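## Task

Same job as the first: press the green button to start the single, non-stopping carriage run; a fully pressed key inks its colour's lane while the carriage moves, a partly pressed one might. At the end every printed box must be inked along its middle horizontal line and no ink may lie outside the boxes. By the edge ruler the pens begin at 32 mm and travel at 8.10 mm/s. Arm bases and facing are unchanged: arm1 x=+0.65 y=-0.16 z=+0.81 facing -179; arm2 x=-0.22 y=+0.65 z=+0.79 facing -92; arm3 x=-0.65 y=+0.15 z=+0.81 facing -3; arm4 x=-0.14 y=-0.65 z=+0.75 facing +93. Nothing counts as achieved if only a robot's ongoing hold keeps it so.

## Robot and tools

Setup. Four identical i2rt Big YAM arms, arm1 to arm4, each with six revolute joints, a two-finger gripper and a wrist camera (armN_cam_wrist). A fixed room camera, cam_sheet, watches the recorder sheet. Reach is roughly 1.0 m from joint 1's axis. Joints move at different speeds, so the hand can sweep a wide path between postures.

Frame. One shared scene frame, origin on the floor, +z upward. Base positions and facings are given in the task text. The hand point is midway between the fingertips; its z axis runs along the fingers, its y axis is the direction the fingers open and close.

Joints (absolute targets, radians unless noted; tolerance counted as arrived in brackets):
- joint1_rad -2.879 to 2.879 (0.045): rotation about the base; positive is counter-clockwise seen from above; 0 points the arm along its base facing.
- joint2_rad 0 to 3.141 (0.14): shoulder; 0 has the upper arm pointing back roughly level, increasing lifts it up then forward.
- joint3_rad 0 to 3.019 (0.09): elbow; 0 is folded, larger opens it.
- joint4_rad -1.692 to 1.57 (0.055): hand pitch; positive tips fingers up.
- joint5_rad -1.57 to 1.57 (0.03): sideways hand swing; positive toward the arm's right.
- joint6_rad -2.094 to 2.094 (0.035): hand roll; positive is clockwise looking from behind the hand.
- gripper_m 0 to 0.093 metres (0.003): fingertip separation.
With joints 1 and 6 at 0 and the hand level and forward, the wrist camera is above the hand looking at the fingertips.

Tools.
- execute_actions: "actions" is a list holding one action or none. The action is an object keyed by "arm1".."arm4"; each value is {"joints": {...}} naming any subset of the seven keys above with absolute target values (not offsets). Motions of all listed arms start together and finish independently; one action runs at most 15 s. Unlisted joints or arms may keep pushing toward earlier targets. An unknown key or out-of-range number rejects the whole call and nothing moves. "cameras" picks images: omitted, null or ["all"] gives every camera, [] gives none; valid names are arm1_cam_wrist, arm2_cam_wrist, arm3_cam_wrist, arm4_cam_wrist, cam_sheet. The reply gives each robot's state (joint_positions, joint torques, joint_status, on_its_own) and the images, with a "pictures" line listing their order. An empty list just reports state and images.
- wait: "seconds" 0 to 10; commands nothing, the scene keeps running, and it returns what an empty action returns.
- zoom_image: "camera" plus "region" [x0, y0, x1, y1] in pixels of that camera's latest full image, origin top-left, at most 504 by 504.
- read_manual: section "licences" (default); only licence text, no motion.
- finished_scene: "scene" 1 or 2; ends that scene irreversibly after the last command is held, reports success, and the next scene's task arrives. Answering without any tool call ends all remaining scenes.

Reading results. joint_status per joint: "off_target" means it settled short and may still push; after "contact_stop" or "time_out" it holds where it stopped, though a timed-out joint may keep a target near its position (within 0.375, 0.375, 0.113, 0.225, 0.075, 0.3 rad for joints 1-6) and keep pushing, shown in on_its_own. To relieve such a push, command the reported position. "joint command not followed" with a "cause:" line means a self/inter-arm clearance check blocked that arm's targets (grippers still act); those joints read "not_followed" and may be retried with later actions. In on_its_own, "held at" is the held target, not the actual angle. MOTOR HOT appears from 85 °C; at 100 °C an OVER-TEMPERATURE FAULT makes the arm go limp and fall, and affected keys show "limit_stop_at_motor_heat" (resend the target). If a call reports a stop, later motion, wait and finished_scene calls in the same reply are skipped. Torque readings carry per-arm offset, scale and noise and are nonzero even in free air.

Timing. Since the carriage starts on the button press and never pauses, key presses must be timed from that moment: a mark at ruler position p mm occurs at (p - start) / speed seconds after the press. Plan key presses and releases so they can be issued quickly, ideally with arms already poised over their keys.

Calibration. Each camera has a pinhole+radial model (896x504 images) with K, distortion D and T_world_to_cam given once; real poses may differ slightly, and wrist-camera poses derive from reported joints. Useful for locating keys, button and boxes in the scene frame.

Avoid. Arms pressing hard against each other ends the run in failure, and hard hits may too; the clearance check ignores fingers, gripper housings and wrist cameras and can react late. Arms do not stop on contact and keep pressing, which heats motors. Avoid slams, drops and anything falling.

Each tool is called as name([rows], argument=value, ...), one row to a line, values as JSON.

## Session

execute_actions(actions=[])

Scene clock: 0.00 s.
Joint torques (N m, as the arm reports them, + toward a larger angle): no reading
Motor temperatures (°C, as the motors report them): arm1=[26 25 28 25 26 26] | arm2=[27 29 27 28 28 26] | arm3=[24 28 29 24 27 25] | arm4=[28 28 30 27 28 28]
arm1.joint_positions: joint1_rad=-0.316 joint2_rad=+0.346 joint3_rad=+1.552 joint4_rad=-1.613 joint5_rad=-0.206 joint6_rad=+0.023 gripper_m=+0.095
arm1.joint_status: not commanded
arm1.hand: x=+0.5983 y=-0.1833 z=+1.3920 quat_wxyz=(-0.010, -0.829, +0.074, +0.555) (m; scene frame)
arm2.joint_positions: joint1_rad=+0.270 joint2_rad=+0.443 joint3_rad=+1.622 joint4_rad=-1.598 joint5_rad=-0.137 joint6_rad=-0.350 gripper_m=+0.094
arm2.joint_status: not commanded
arm2.hand: x=-0.1807 y=+0.5827 z=+1.4009 quat_wxyz=(-0.404, -0.364, -0.754, +0.369) (m; scene frame)
arm3.joint_positions: joint1_rad=-0.502 joint2_rad=+0.270 joint3_rad=+1.596 joint4_rad=-1.388 joint5_rad=-0.042 joint6_rad=-0.624 gripper_m=+0.095
arm3.joint_status: not commanded
arm3.hand: x=-0.6309 y=+0.1483 z=+1.4583 quat_wxyz=(-0.576, +0.045, -0.730, +0.365) (m; scene frame)
arm4.joint_positions: joint1_rad=+0.805 joint2_rad=+0.625 joint3_rad=+1.444 joint4_rad=-1.534 joint5_rad=-0.016 joint6_rad=+0.492 gripper_m=+0.095
arm4.joint_status: not commanded
arm4.hand: x=-0.2872 y=-0.5205 z=+1.2782 quat_wxyz=(-0.038, +0.748, -0.516, -0.415) (m; scene frame)
pictures: arm1_cam_wrist, arm2_cam_wrist, arm3_cam_wrist, arm4_cam_wrist, cam_sheet
camera_calibration (this result's frames):
arm1_cam_wrist: T_world_to_cam=[[0.113518, 0.989028, -0.0945333, 0.241979], [0.837576, -0.146442, -0.526327, 0.212217], [-0.534396, -0.0194313, -0.845011, 1.61461], [0, 0, 0, 1]] pos_world=[0.657623, -0.176873, 1.49893]
arm2_cam_wrist: T_world_to_cam=[[-0.854703, -0.451685, 0.255861, -0.249215], [-0.517643, 0.704436, -0.485609, 0.185373], [0.0391047, -0.547496, -0.835894, 1.61879], [0, 0, 0, 1]] pos_world=[-0.18035, 0.643131, 1.50692]
arm3_cam_wrist: T_world_to_cam=[[-0.364609, -0.733956, 0.573035, -0.961264], [-0.776964, -0.0993793, -0.621652, 0.433044], [0.513213, -0.671887, -0.534022, 1.32489], [0, 0, 0, 1]] pos_world=[-0.693978, 0.227688, 1.52756]
arm4_cam_wrist: T_world_to_cam=[[0.803221, 0.472608, -0.362598, 0.939862], [0.454661, -0.879685, -0.139417, -0.146135], [-0.384862, -0.0528761, -0.921458, 1.16119], [0, 0, 0, 1]] pos_world=[-0.241578, -0.511339, 1.39041]
Images, in order (width x height): arm1_cam_wrist 896x504, arm2_cam_wrist 896x504, arm3_cam_wrist 896x504, arm4_cam_wrist 896x504, cam_sheet 896x504.

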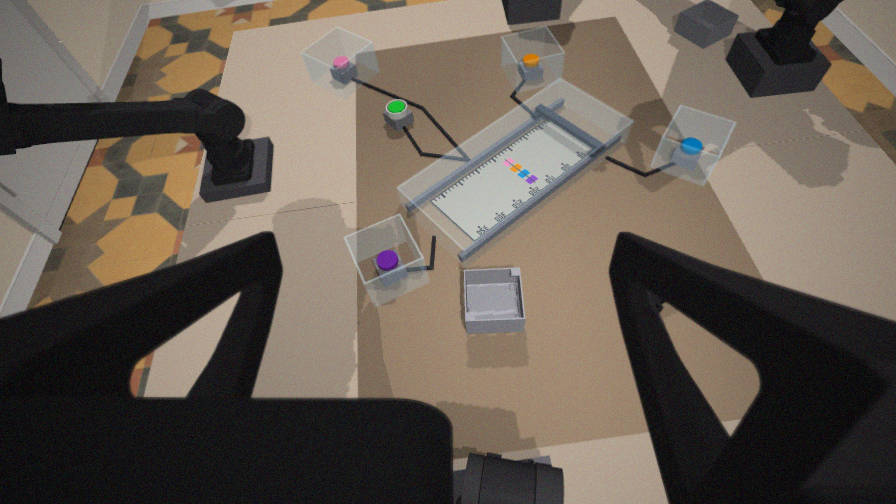

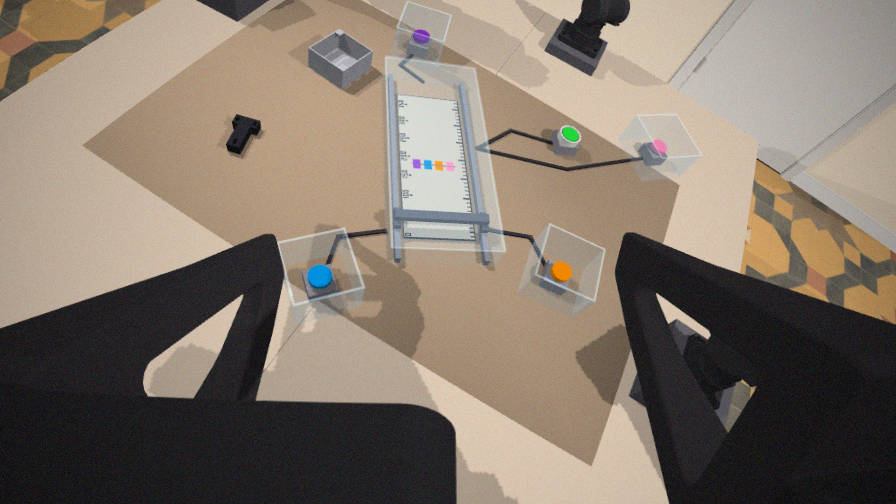

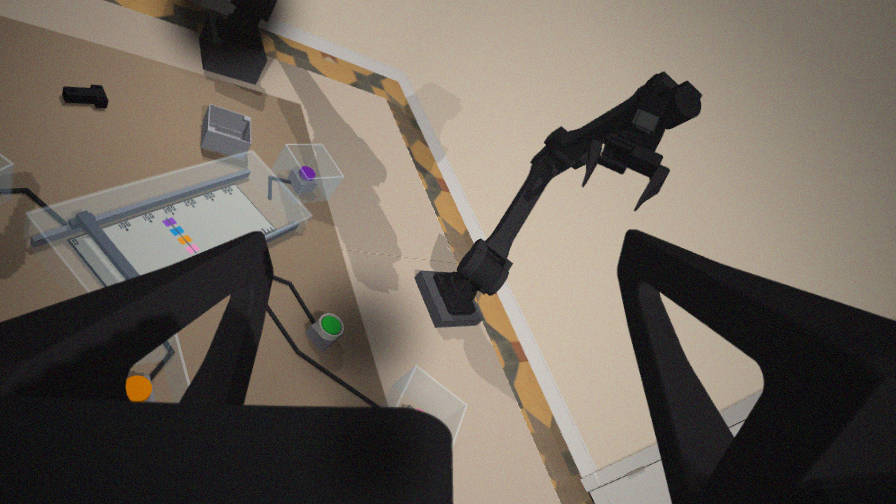

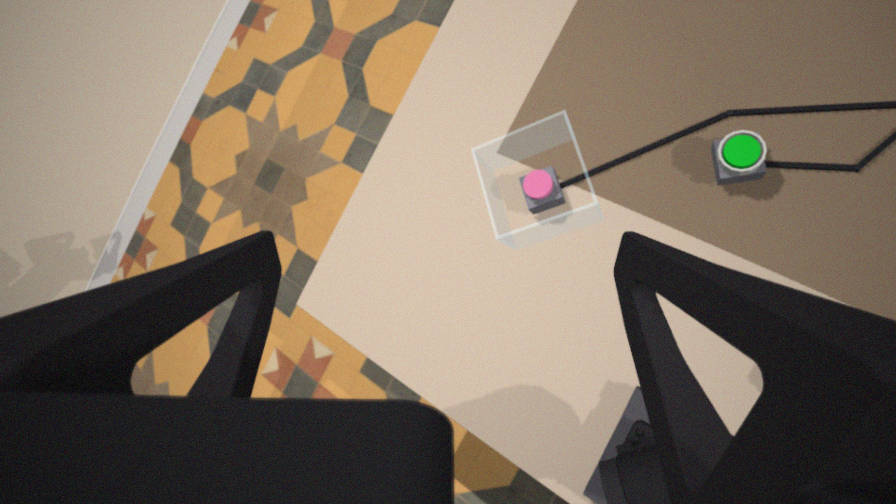

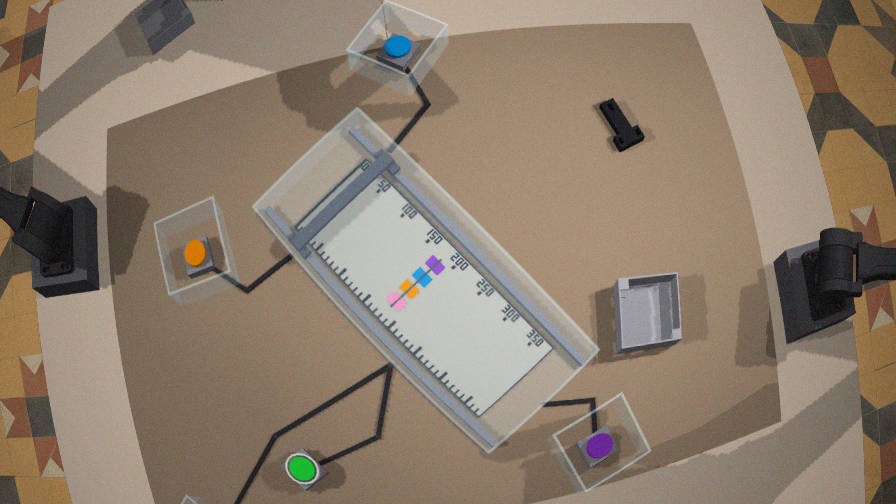

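zoom_image(camera="cam_sheet", region=[340, 220, 500, 350])

execute_actions([
  {"arm1":{"joints":{"joint1_rad":0.303,"joint2_rad":1.703,"joint3_rad":1.209,"joint4_rad":-1.065,"joint5_rad":0,"joint6_rad":0,"gripper_m":0}},"arm2":{"joints":{"joint1_rad":0.693,"joint2_rad":1.457,"joint3_rad":1.034,"joint4_rad":-1.12,"joint5_rad":0,"joint6_rad":0,"gripper_m":0}},"arm3":{"joints":{"joint1_rad":-0.164,"joint2_rad":1.285,"joint3_rad":0.81,"joint4_rad":-1.085,"joint5_rad":0,"joint6_rad":0,"gripper_m":0}},"arm4":{"joints":{"joint1_rad":0.844,"joint2_rad":1.405,"joint3_rad":1.045,"joint4_rad":-1.195,"joint5_rad":0,"joint6_rad":0,"gripper_m":0}}},
], cameras=["arm1_cam_wrist","arm2_cam_wrist","arm3_cam_wrist","arm4_cam_wrist"])

Region (340, 220, 500, 350) of cam_sheet's 896x504 image, scaled by 3.150, with more detail than that image has; it fills the top 410 rows of this view, and the rest is white.

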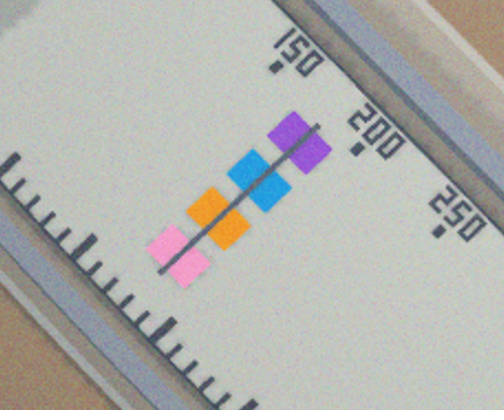

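Scene clock: 19.57 s.
Joint torques (N m, as the arm reports them, + toward a larger angle): arm1=[ -0.66 -12.19   8.07   1.09   0.07  -0.07] | arm2=[  0.33 -10.49   8.79   1.53  -0.03   0.11] | arm3=[ 1.31 -5.58  9.55  0.42  0.05  0.12] | arm4=[ 1.54 -8.65  8.97  0.9   0.25 -0.16]
Motor temperatures (°C, as the motors report them): arm1=[26 25 30 26 26 26] | arm2=[27 29 28 28 28 26] | arm3=[24 29 30 24 27 25] | arm4=[28 28 33 27 28 28]
arm1.joint_positions: joint1_rad=+0.307 joint2_rad=+1.704 joint3_rad=+1.212 joint4_rad=-1.075 joint5_rad=-0.001 joint6_rad=+0.007 gripper_m=+0.001
arm1.joint_status: all done
arm1.hand: x=+0.2010 y=-0.3170 z=+0.8796 quat_wxyz=(+0.001, -0.987, -0.162, +0.003) (m; scene frame)
arm2.joint_positions: joint1_rad=+0.692 joint2_rad=+1.449 joint3_rad=+1.008 joint4_rad=-1.136 joint5_rad=-0.001 joint6_rad=-0.011 gripper_m=+0.000
arm2.joint_status: all done
arm2.hand: x=+0.0146 y=+0.3447 z=+0.8996 quat_wxyz=(+0.002, -0.438, -0.899, -0.001) (m; scene frame)
arm3.joint_positions: joint1_rad=-0.170 joint2_rad=+1.269 joint3_rad=+0.806 joint4_rad=-1.082 joint5_rad=-0.001 joint6_rad=-0.014 gripper_m=+0.001
arm3.joint_status: all done
arm3.hand: x=-0.3362 y=+0.0803 z=+0.8987 quat_wxyz=(-0.008, -0.099, -0.995, +0.002) (m; scene frame)
arm4.joint_positions: joint1_rad=+0.837 joint2_rad=+1.395 joint3_rad=+1.023 joint4_rad=-1.201 joint5_rad=-0.004 joint6_rad=+0.009 gripper_m=+0.001
arm4.joint_status: all done
arm4.hand: x=-0.4283 y=-0.4119 z=+0.8842 quat_wxyz=(+0.004, +0.940, -0.342, -0.002) (m; scene frame)
pictures: arm1_cam_wrist, arm2_cam_wrist, arm3_cam_wrist, arm4_cam_wrist
camera_calibration (this result's frames):
arm1_cam_wrist: T_world_to_cam=[[-0.321543, 0.946862, 0.00792858, 0.354784], [0.777101, 0.259091, 0.573572, -0.57103], [0.541039, 0.190589, -0.819117, 0.794416], [0, 0, 0, 1]] pos_world=[0.128016, -0.33939, 0.975433]
arm2_cam_wrist: T_world_to_cam=[[-0.793407, -0.608616, 0.00956741, 0.213222], [-0.489685, 0.647545, 0.583861, -0.732256], [-0.361543, 0.458555, -0.811797, 0.699205], [0, 0, 0, 1]] pos_world=[0.0633896, 0.283315, 0.993108]
arm3_cam_wrist: T_world_to_cam=[[-0.212978, -0.977033, 0.00687977, -0.00377169], [-0.798752, 0.178162, 0.574677, -0.79741], [-0.562704, 0.116899, -0.818351, 0.659539], [0, 0, 0, 1]] pos_world=[-0.26661, 0.0612841, 0.998014]
arm4_cam_wrist: T_world_to_cam=[[0.633711, 0.773535, -0.00738538, 0.59635], [0.621638, -0.503542, 0.60001, -0.468711], [0.46041, -0.384824, -0.799958, 0.867489], [0, 0, 0, 1]] pos_world=[-0.485946, -0.363482, 0.979591]
Images, in order (width x height): arm1_cam_wrist 896x504, arm2_cam_wrist 896x504, arm3_cam_wrist 896x504, arm4_cam_wrist 896x504.

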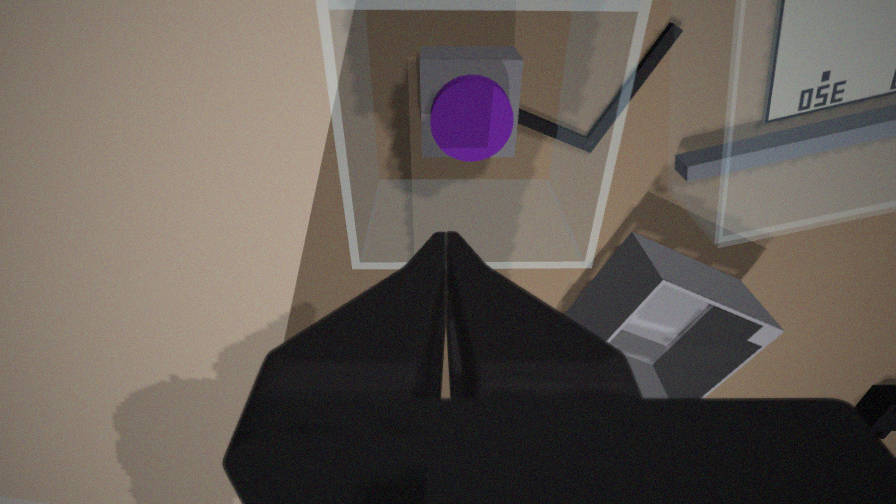

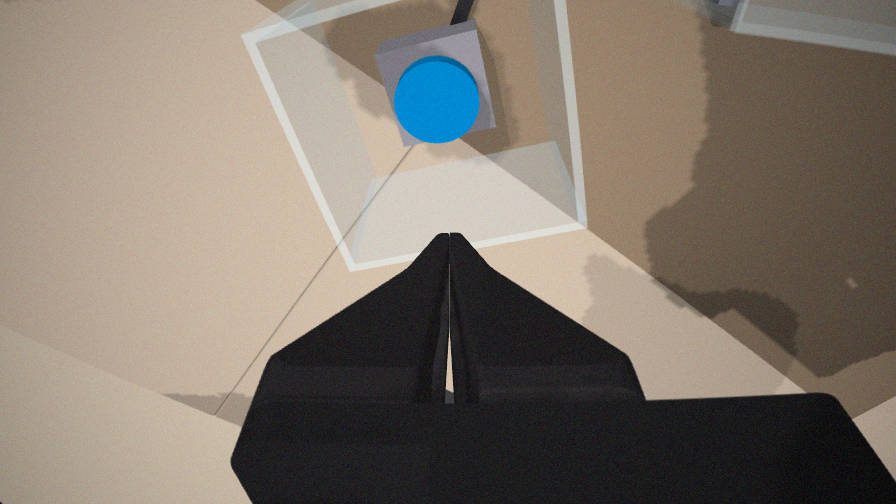

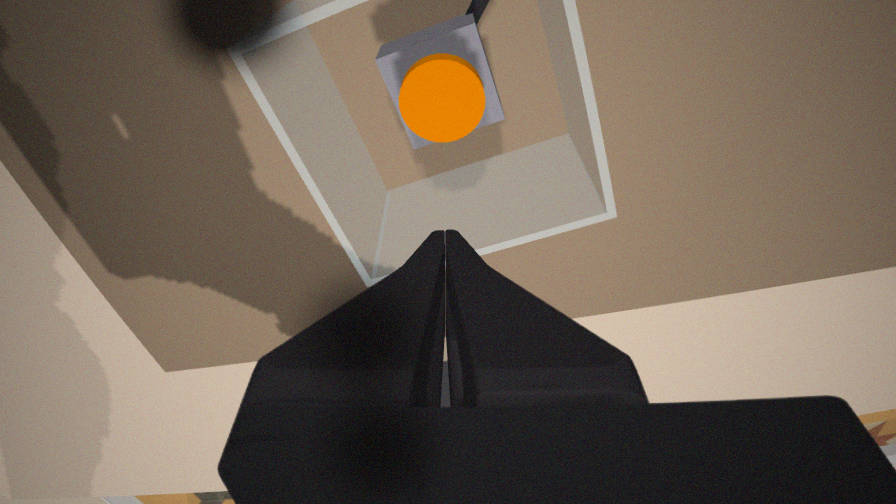

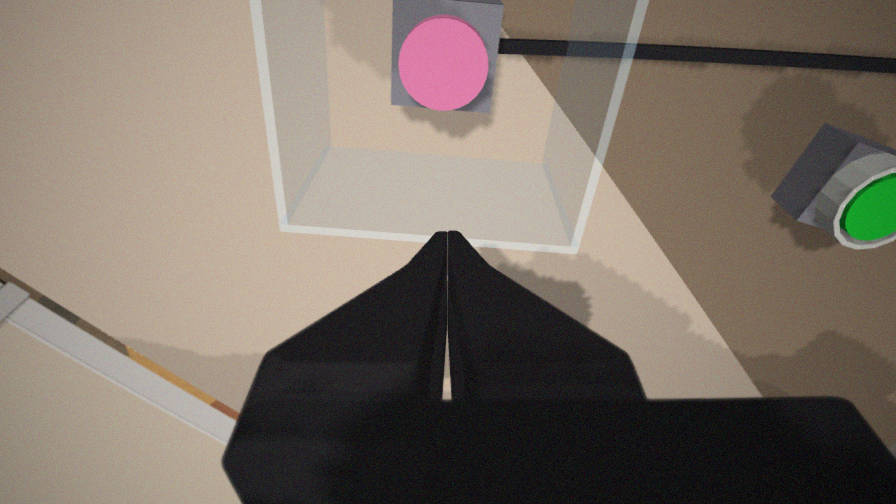

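execute_actions([
  {"arm1":{"joints":{"joint1_rad":0.279,"joint2_rad":1.83,"joint3_rad":1.112,"joint4_rad":-0.838}},"arm2":{"joints":{"joint1_rad":0.708,"joint2_rad":1.6,"joint3_rad":0.903,"joint4_rad":-0.842}},"arm3":{"joints":{"joint2_rad":1.46,"joint3_rad":0.693,"joint4_rad":-0.782}},"arm4":{"joints":{"joint2_rad":1.562,"joint3_rad":0.932,"joint4_rad":-0.927}}},
], cameras=["arm1_cam_wrist","arm2_cam_wrist","arm3_cam_wrist","arm4_cam_wrist"])

Scene clock: 29.87 s.
Joint torques (N m, as the arm reports them, + toward a larger angle): arm1=[ -0.47 -14.47   7.4    1.03   0.07  -0.07] | arm2=[  0.95 -13.43   6.71   1.56  -0.04   0.1 ] | arm3=[ 0.94 -7.76  8.04  0.98 -0.01  0.12] | arm4=[  1.43 -12.19   6.99   0.94   0.26  -0.17]
Motor temperatures (°C, as the motors report them): arm1=[26 26 31 26 26 26] | arm2=[27 29 30 28 28 26] | arm3=[24 29 32 24 27 25] | arm4=[28 28 34 27 28 28]
arm1.joint_positions: joint1_rad=+0.283 joint2_rad=+1.843 joint3_rad=+1.110 joint4_rad=-0.849 joint5_rad=-0.001 joint6_rad=+0.007 gripper_m=+0.001
arm1.joint_status: all done
arm1.hand: x=+0.2038 y=-0.3036 z=+0.7843 quat_wxyz=(+0.002, -0.989, -0.150, -0.005) (m; scene frame)
arm2.joint_positions: joint1_rad=+0.701 joint2_rad=+1.617 joint3_rad=+0.888 joint4_rad=-0.859 joint5_rad=-0.001 joint6_rad=-0.011 gripper_m=+0.000
arm2.joint_status: all done
arm2.hand: x=+0.0177 y=+0.3461 z=+0.7994 quat_wxyz=(+0.007, -0.434, -0.901, -0.004) (m; scene frame)
arm3.joint_positions: joint1_rad=-0.170 joint2_rad=+1.461 joint3_rad=+0.686 joint4_rad=-0.796 joint5_rad=-0.001 joint6_rad=-0.014 gripper_m=+0.001
arm3.joint_status: all done
arm3.hand: x=-0.3386 y=+0.0805 z=+0.8042 quat_wxyz=(+0.005, -0.100, -0.995, +0.000) (m; scene frame)
arm4.joint_positions: joint1_rad=+0.837 joint2_rad=+1.574 joint3_rad=+0.921 joint4_rad=-0.935 joint5_rad=-0.004 joint6_rad=+0.009 gripper_m=+0.001
arm4.joint_status: all done
arm4.hand: x=-0.4382 y=-0.4042 z=+0.7847 quat_wxyz=(+0.006, +0.940, -0.342, +0.006) (m; scene frame)
pictures: arm1_cam_wrist, arm2_cam_wrist, arm3_cam_wrist, arm4_cam_wrist
camera_calibration (this result's frames):
arm1_cam_wrist: T_world_to_cam=[[-0.29875, 0.954298, 0.00794944, 0.341393], [0.774312, 0.237518, 0.586537, -0.538205], [0.557843, 0.181383, -0.809883, 0.698813], [0, 0, 0, 1]] pos_world=[0.128902, -0.32471, 0.87892]
arm2_cam_wrist: T_world_to_cam=[[-0.78821, -0.615331, 0.00958297, 0.219743], [-0.491084, 0.638288, 0.592811, -0.677074], [-0.370892, 0.462554, -0.805285, 0.611904], [0, 0, 0, 1]] pos_world=[0.0676541, 0.284345, 0.892028]
arm3_cam_wrist: T_world_to_cam=[[-0.212875, -0.977055, 0.00690717, -0.00337142], [-0.784125, 0.17505, 0.595404, -0.756571], [-0.582951, 0.121331, -0.803397, 0.56163], [0, 0, 0, 1]] pos_world=[-0.266561, 0.0610006, 0.901701]
arm4_cam_wrist: T_world_to_cam=[[0.63375, 0.773502, -0.00742495, 0.59602], [0.61453, -0.497624, 0.612147, -0.409265], [0.469802, -0.392511, -0.790709, 0.789172], [0, 0, 0, 1]] pos_world=[-0.496977, -0.354924, 0.878961]
Images, in order (width x height): arm1_cam_wrist 896x504, arm2_cam_wrist 896x504, arm3_cam_wrist 896x504, arm4_cam_wrist 896x504.

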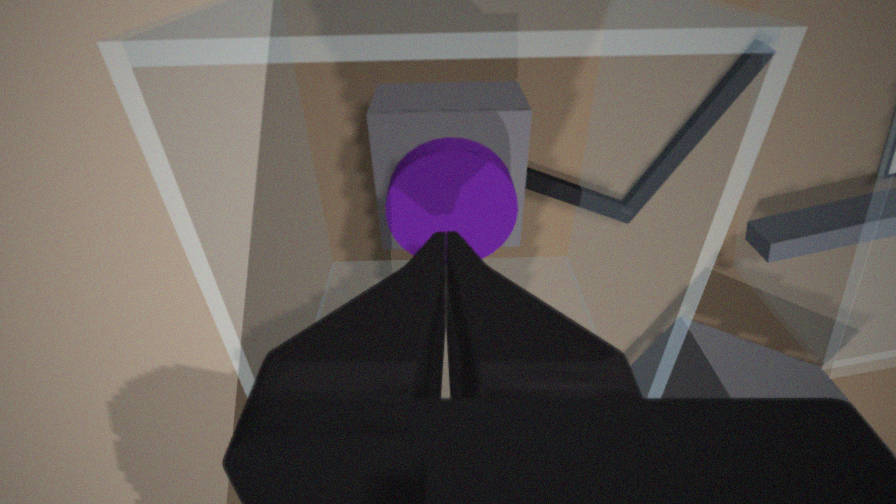

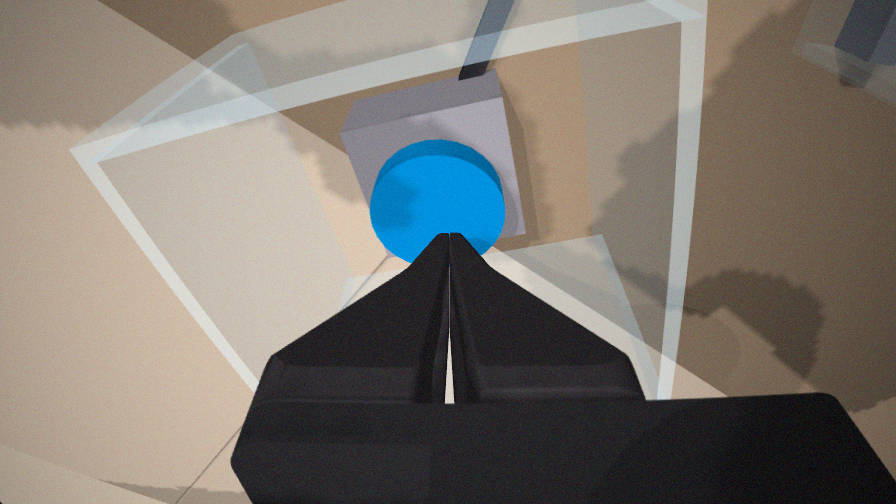

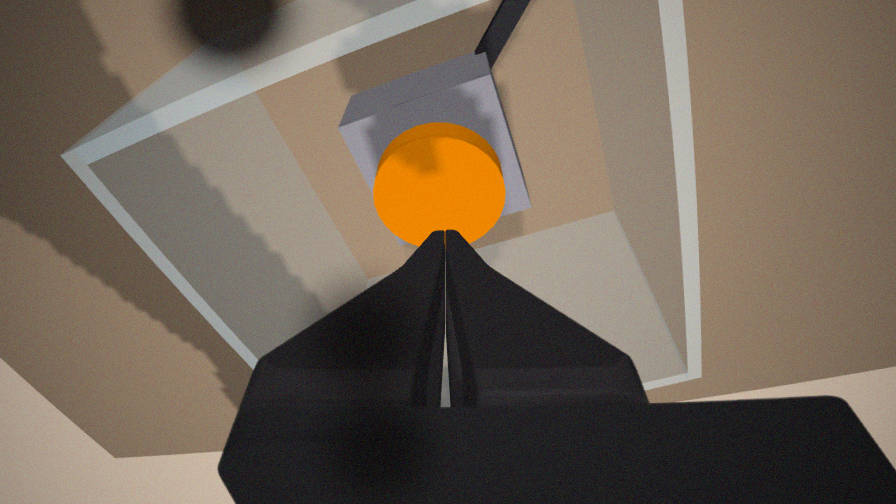

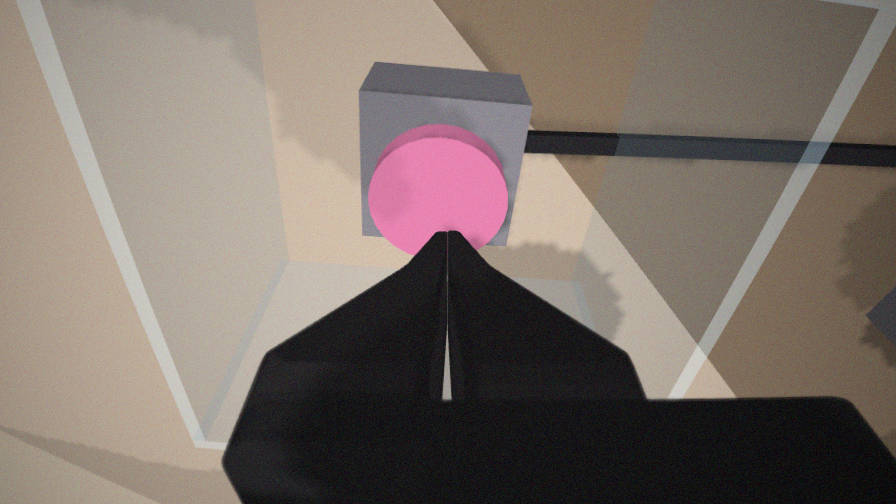

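execute_actions([
  {"arm1":{"joints":{"joint2_rad":1.955,"joint4_rad":-0.808}},"arm2":{"joints":{"joint1_rad":0.716,"joint2_rad":1.74,"joint4_rad":-0.812}},"arm3":{"joints":{"joint2_rad":1.61,"joint4_rad":-0.732}},"arm4":{"joints":{"joint1_rad":0.85,"joint2_rad":1.69,"joint4_rad":-0.887}}},
], cameras=["arm1_cam_wrist","arm2_cam_wrist","arm3_cam_wrist","arm4_cam_wrist"])

execute_actions([
  {"arm1":{"joints":{"joint2_rad":1.83}},"arm2":{"joints":{"joint2_rad":1.6}},"arm3":{"joints":{"joint2_rad":1.47}},"arm4":{"joints":{"joint2_rad":1.40,"joint3_rad":1.09,"joint4_rad":-1.2}}},
], cameras=[])

execute_actions([
  {"arm4":{"joints":{"joint1_rad":0.185}}},
], cameras=["arm4_cam_wrist"])

Scene clock: 41.07 s.
Joint torques (N m, as the arm reports them, + toward a larger angle): arm1=[-0.54 -8.85  6.47  0.94  0.07 -0.07] | arm2=[ 0.96 -7.67  5.38  1.52 -0.04  0.1 ] | arm3=[ 0.55 -5.11  6.24  0.78  0.07  0.11] | arm4=[ 1.76 -7.03  5.95  0.92  0.26 -0.17]
Motor temperatures (°C, as the motors report them): arm1=[26 26 31 26 26 26] | arm2=[27 29 30 28 28 26] | arm3=[24 29 32 24 27 25] | arm4=[28 29 34 27 28 28]
arm1.joint_positions: joint1_rad=+0.283 joint2_rad=+1.892 joint3_rad=+1.118 joint4_rad=-0.816 joint5_rad=-0.001 joint6_rad=+0.007 gripper_m=+0.001
arm1.joint_status: all done
arm1.hand: x=+0.2001 y=-0.3047 z=+0.7642 quat_wxyz=(+0.003, -0.989, -0.150, -0.009) (m; scene frame)
arm2.joint_positions: joint1_rad=+0.709 joint2_rad=+1.682 joint3_rad=+0.902 joint4_rad=-0.829 joint5_rad=-0.001 joint6_rad=-0.011 gripper_m=+0.000
arm2.joint_status: all done
arm2.hand: x=+0.0239 y=+0.3433 z=+0.7792 quat_wxyz=(+0.016, -0.430, -0.902, -0.008) (m; scene frame)
arm3.joint_positions: joint1_rad=-0.170 joint2_rad=+1.569 joint3_rad=+0.696 joint4_rad=-0.746 joint5_rad=-0.001 joint6_rad=-0.014 gripper_m=+0.001
arm3.joint_status: all done
arm3.hand: x=-0.3372 y=+0.0801 z=+0.7739 quat_wxyz=(+0.029, -0.100, -0.995, -0.002) (m; scene frame)
arm4.joint_positions: joint1_rad=+0.842 joint2_rad=+1.631 joint3_rad=+0.933 joint4_rad=-0.896 joint5_rad=-0.004 joint6_rad=+0.009 gripper_m=+0.001
arm4.joint_status: all done
arm4.hand: x=-0.4470 y=-0.3999 z=+0.7669 quat_wxyz=(+0.007, +0.941, -0.340, +0.008) (m; scene frame)
pictures: arm1_cam_wrist, arm2_cam_wrist, arm3_cam_wrist, arm4_cam_wrist
camera_calibration (this result's frames):
arm1_cam_wrist: T_world_to_cam=[[-0.298779, 0.954289, 0.00798289, 0.341459], [0.769602, 0.235992, 0.593313, -0.527872], [0.564308, 0.183413, -0.804932, 0.680314], [0, 0, 0, 1]] pos_world=[0.124365, -0.326055, 0.858075]
arm2_cam_wrist: T_world_to_cam=[[-0.78338, -0.621469, 0.00959816, 0.225052], [-0.488373, 0.625013, 0.608975, -0.668369], [-0.384458, 0.472371, -0.793132, 0.586741], [0, 0, 0, 1]] pos_world=[0.0754652, 0.280443, 0.870223]
arm3_cam_wrist: T_world_to_cam=[[-0.213052, -0.977016, 0.00697348, -0.00335845], [-0.75517, 0.169196, 0.633317, -0.756427], [-0.619941, 0.129663, -0.773861, 0.502198], [0, 0, 0, 1]] pos_world=[-0.260613, 0.0595862, 0.867714]
arm4_cam_wrist: T_world_to_cam=[[0.629623, 0.776865, -0.00742035, 0.597565], [0.614831, -0.492416, 0.616043, -0.391579], [0.474929, -0.392438, -0.787677, 0.78095], [0, 0, 0, 1]] pos_world=[-0.506381, -0.350573, 0.8608]
Images, in order (width x height): arm1_cam_wrist 896x504, arm2_cam_wrist 896x504, arm3_cam_wrist 896x504, arm4_cam_wrist 896x504.

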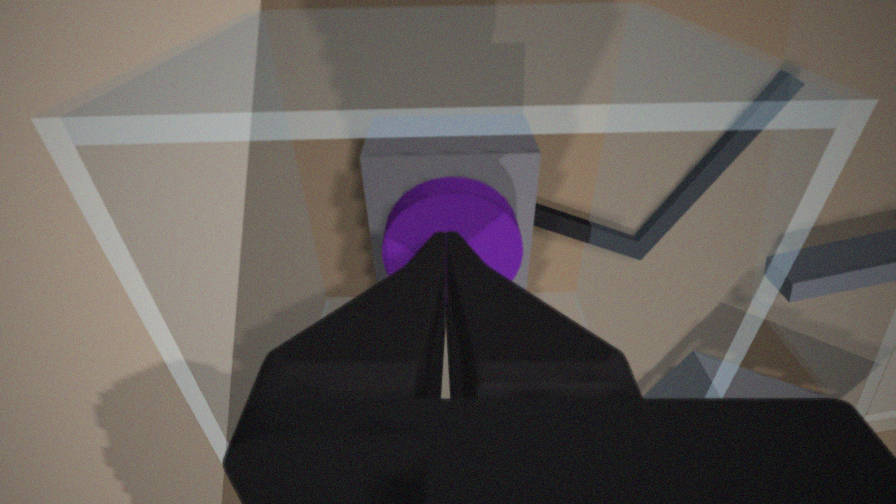

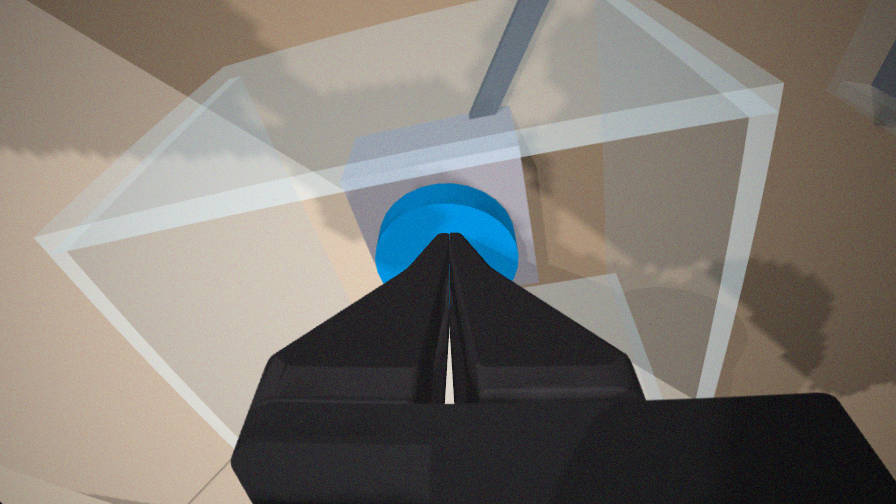

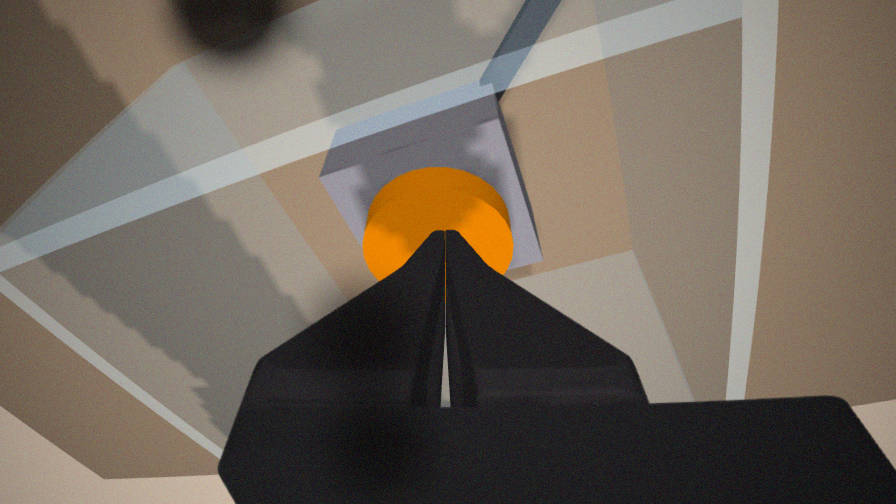

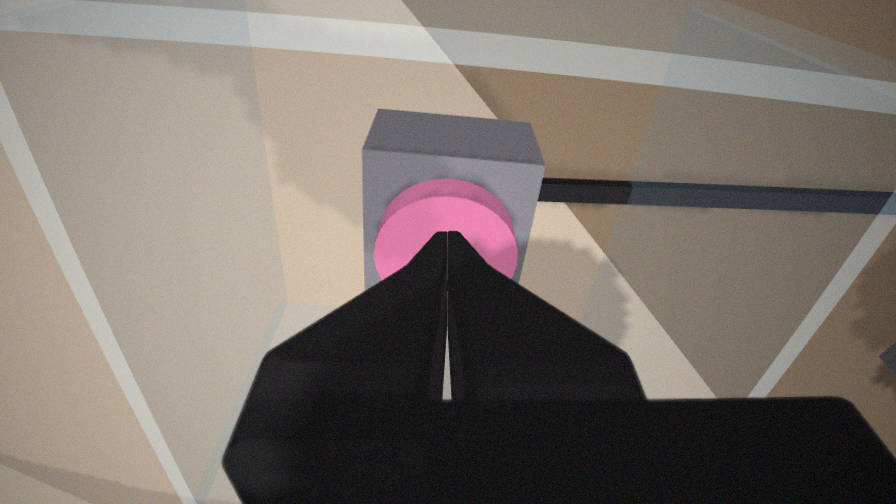

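Scene clock: 42.33 s.
Joint torques (N m, as the arm reports them, + toward a larger angle): arm1=[ -0.61 -14.56   6.77   0.93   0.07  -0.07] | arm2=[  0.96 -12.5    5.87   1.68  -0.04   0.1 ] | arm3=[ 1.22 -8.16  7.27  1.08  0.04  0.12] | arm4=[ 1.72 -8.26  9.19  0.42  0.26 -0.17]
Motor temperatures (°C, as the motors report them): arm1=[26 26 31 26 26 26] | arm2=[27 30 30 28 28 26] | arm3=[24 29 32 24 27 25] | arm4=[28 29 34 27 28 28]
arm1.joint_positions: joint1_rad=+0.283 joint2_rad=+1.843 joint3_rad=+1.118 joint4_rad=-0.815 joint5_rad=-0.001 joint6_rad=+0.007 gripper_m=+0.001
arm1.joint_status: all done
arm1.hand: x=+0.1921 y=-0.3074 z=+0.7866 quat_wxyz=(-0.001, -0.989, -0.150, +0.016) (m; scene frame)
arm2.joint_positions: joint1_rad=+0.709 joint2_rad=+1.605 joint3_rad=+0.901 joint4_rad=-0.829 joint5_rad=-0.001 joint6_rad=-0.011 gripper_m=+0.000
arm2.joint_status: all done
arm2.hand: x=+0.0298 y=+0.3358 z=+0.8077 quat_wxyz=(-0.018, -0.430, -0.902, +0.009) (m; scene frame)
arm3.joint_positions: joint1_rad=-0.170 joint2_rad=+1.470 joint3_rad=+0.695 joint4_rad=-0.745 joint5_rad=-0.001 joint6_rad=-0.014 gripper_m=+0.001
arm3.joint_status: all done
arm3.hand: x=-0.3230 y=+0.0771 z=+0.8042 quat_wxyz=(-0.021, -0.100, -0.995, +0.003) (m; scene frame)
arm4.joint_positions: joint1_rad=+0.842 joint2_rad=+1.385 joint3_rad=+1.067 joint4_rad=-1.193 joint5_rad=-0.004 joint6_rad=+0.009 gripper_m=+0.001
arm4.joint_status: all done
arm4.hand: x=-0.4436 y=-0.4019 z=+0.9041 quat_wxyz=(-0.007, +0.940, -0.339, -0.031) (m; scene frame)
pictures: none
No camera images: the call's "cameras" was empty. Leave "cameras" out to get every camera's image.

Scene clock: 43.63 s.
Joint torques (N m, as the arm reports them, + toward a larger angle): arm1=[ -0.54 -14.47   6.81   0.97   0.07  -0.07] | arm2=[  0.99 -12.56   5.94   1.68  -0.04   0.1 ] | arm3=[ 1.   -7.97  7.36  1.13  0.09  0.08] | arm4=[ 0.73 -8.32  9.16  0.45  0.16 -0.16]
Motor temperatures (°C, as the motors report them): arm1=[26 26 31 26 26 26] | arm2=[27 30 30 28 28 26] | arm3=[24 29 32 24 27 25] | arm4=[28 29 34 27 28 28]
arm1.joint_positions: joint1_rad=+0.283 joint2_rad=+1.843 joint3_rad=+1.118 joint4_rad=-0.815 joint5_rad=-0.001 joint6_rad=+0.007 gripper_m=+0.001
arm1.joint_status: not commanded
arm1.hand: x=+0.1921 y=-0.3074 z=+0.7866 quat_wxyz=(-0.001, -0.989, -0.150, +0.016) (m; scene frame)
arm2.joint_positions: joint1_rad=+0.709 joint2_rad=+1.605 joint3_rad=+0.901 joint4_rad=-0.829 joint5_rad=-0.001 joint6_rad=-0.011 gripper_m=+0.000
arm2.joint_status: not commanded
arm2.hand: x=+0.0298 y=+0.3358 z=+0.8077 quat_wxyz=(-0.018, -0.430, -0.902, +0.009) (m; scene frame)
arm3.joint_positions: joint1_rad=-0.170 joint2_rad=+1.470 joint3_rad=+0.695 joint4_rad=-0.745 joint5_rad=-0.001 joint6_rad=-0.014 gripper_m=+0.001
arm3.joint_status: not commanded
arm3.hand: x=-0.3230 y=+0.0771 z=+0.8042 quat_wxyz=(-0.021, -0.100, -0.995, +0.003) (m; scene frame)
arm4.joint_positions: joint1_rad=+0.183 joint2_rad=+1.385 joint3_rad=+1.067 joint4_rad=-1.193 joint5_rad=-0.001 joint6_rad=+0.008 gripper_m=+0.001
arm4.joint_status: all done
arm4.hand: x=-0.2259 y=-0.2661 z=+0.9029 quat_wxyz=(-0.016, +0.780, -0.625, -0.025) (m; scene frame)
pictures: arm4_cam_wrist
camera_calibration (this result's frames):
arm4_cam_wrist: T_world_to_cam=[[0.973075, 0.230423, -0.00559167, 0.285995], [0.195132, -0.810646, 0.552066, -0.667157], [0.122676, -0.538293, -0.833782, 0.758739], [0, 0, 0, 1]] pos_world=[-0.241189, -0.198305, 1.00254]
Images, in order (width x height): arm4_cam_wrist 896x504.

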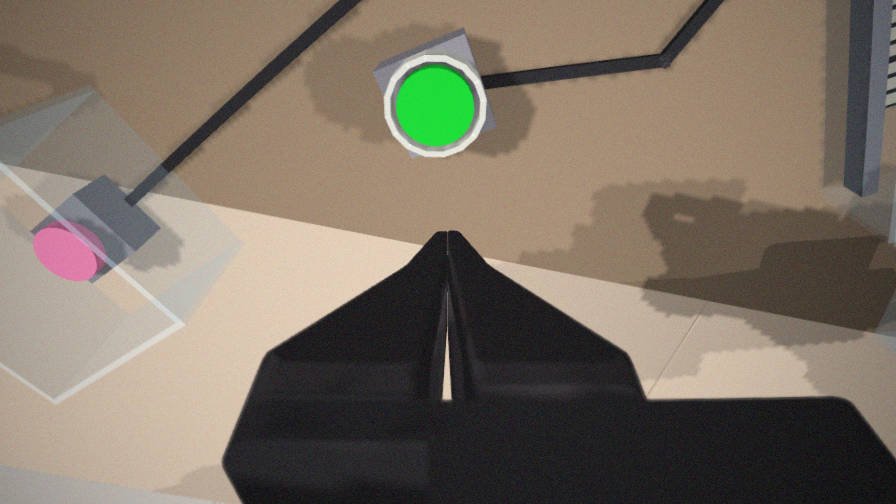

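execute_actions([
  {"arm4":{"joints":{"joint1_rad":0.207,"joint2_rad":1.545,"joint3_rad":0.932,"joint4_rad":-0.89}}},
], cameras=["arm4_cam_wrist"])

Scene clock: 46.67 s.
Joint torques (N m, as the arm reports them, + toward a larger angle): arm1=[ -0.59 -14.52   6.8    0.97   0.07  -0.07] | arm2=[  0.99 -12.58   5.94   1.67  -0.04   0.1 ] | arm3=[ 0.77 -7.57  7.43  1.08  0.06  0.1 ] | arm4=[  1.35 -11.66   7.58   1.     0.13  -0.15]
Motor temperatures (°C, as the motors report them): arm1=[26 27 31 26 26 26] | arm2=[27 30 30 28 28 26] | arm3=[24 29 32 24 27 25] | arm4=[28 29 35 27 28 28]
arm1.joint_positions: joint1_rad=+0.283 joint2_rad=+1.843 joint3_rad=+1.118 joint4_rad=-0.815 joint5_rad=-0.001 joint6_rad=+0.007 gripper_m=+0.001
arm1.joint_status: not commanded
arm1.hand: x=+0.1921 y=-0.3074 z=+0.7866 quat_wxyz=(-0.001, -0.989, -0.150, +0.016) (m; scene frame)
arm2.joint_positions: joint1_rad=+0.709 joint2_rad=+1.605 joint3_rad=+0.901 joint4_rad=-0.829 joint5_rad=-0.001 joint6_rad=-0.011 gripper_m=+0.000
arm2.joint_status: not commanded
arm2.hand: x=+0.0298 y=+0.3358 z=+0.8077 quat_wxyz=(-0.018, -0.430, -0.902, +0.009) (m; scene frame)
arm3.joint_positions: joint1_rad=-0.170 joint2_rad=+1.470 joint3_rad=+0.695 joint4_rad=-0.745 joint5_rad=-0.001 joint6_rad=-0.014 gripper_m=+0.001
arm3.joint_status: not commanded
arm3.hand: x=-0.3230 y=+0.0771 z=+0.8042 quat_wxyz=(-0.021, -0.100, -0.995, +0.003) (m; scene frame)
arm4.joint_positions: joint1_rad=+0.201 joint2_rad=+1.557 joint3_rad=+0.915 joint4_rad=-0.898 joint5_rad=-0.001 joint6_rad=+0.008 gripper_m=+0.001
arm4.joint_status: all done
arm4.hand: x=-0.2340 y=-0.2658 z=+0.7883 quat_wxyz=(-0.007, +0.786, -0.618, -0.014) (m; scene frame)
pictures: arm4_cam_wrist
camera_calibration (this result's frames):
arm4_cam_wrist: T_world_to_cam=[[0.96879, 0.247818, -0.00570642, 0.296786], [0.205882, -0.791605, 0.575304, -0.612831], [0.138053, -0.558523, -0.81792, 0.650114], [0, 0, 0, 1]] pos_world=[-0.251103, -0.195565, 0.885999]
Images, in order (width x height): arm4_cam_wrist 896x504.

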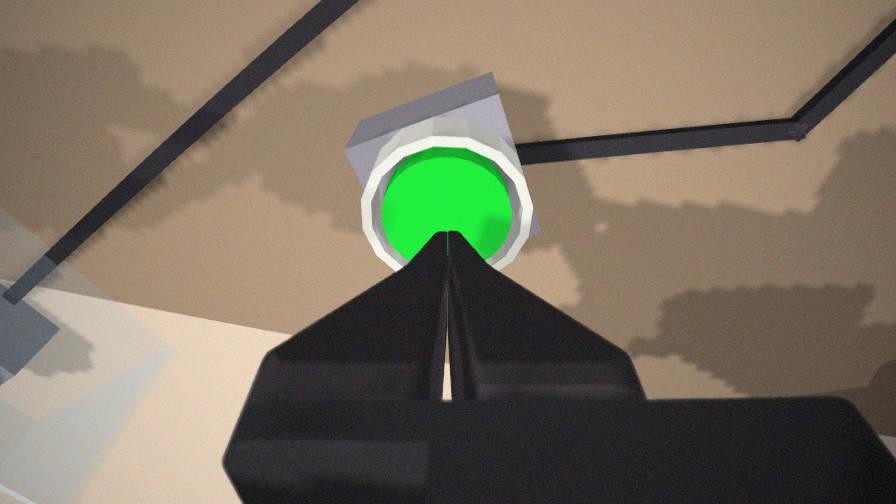

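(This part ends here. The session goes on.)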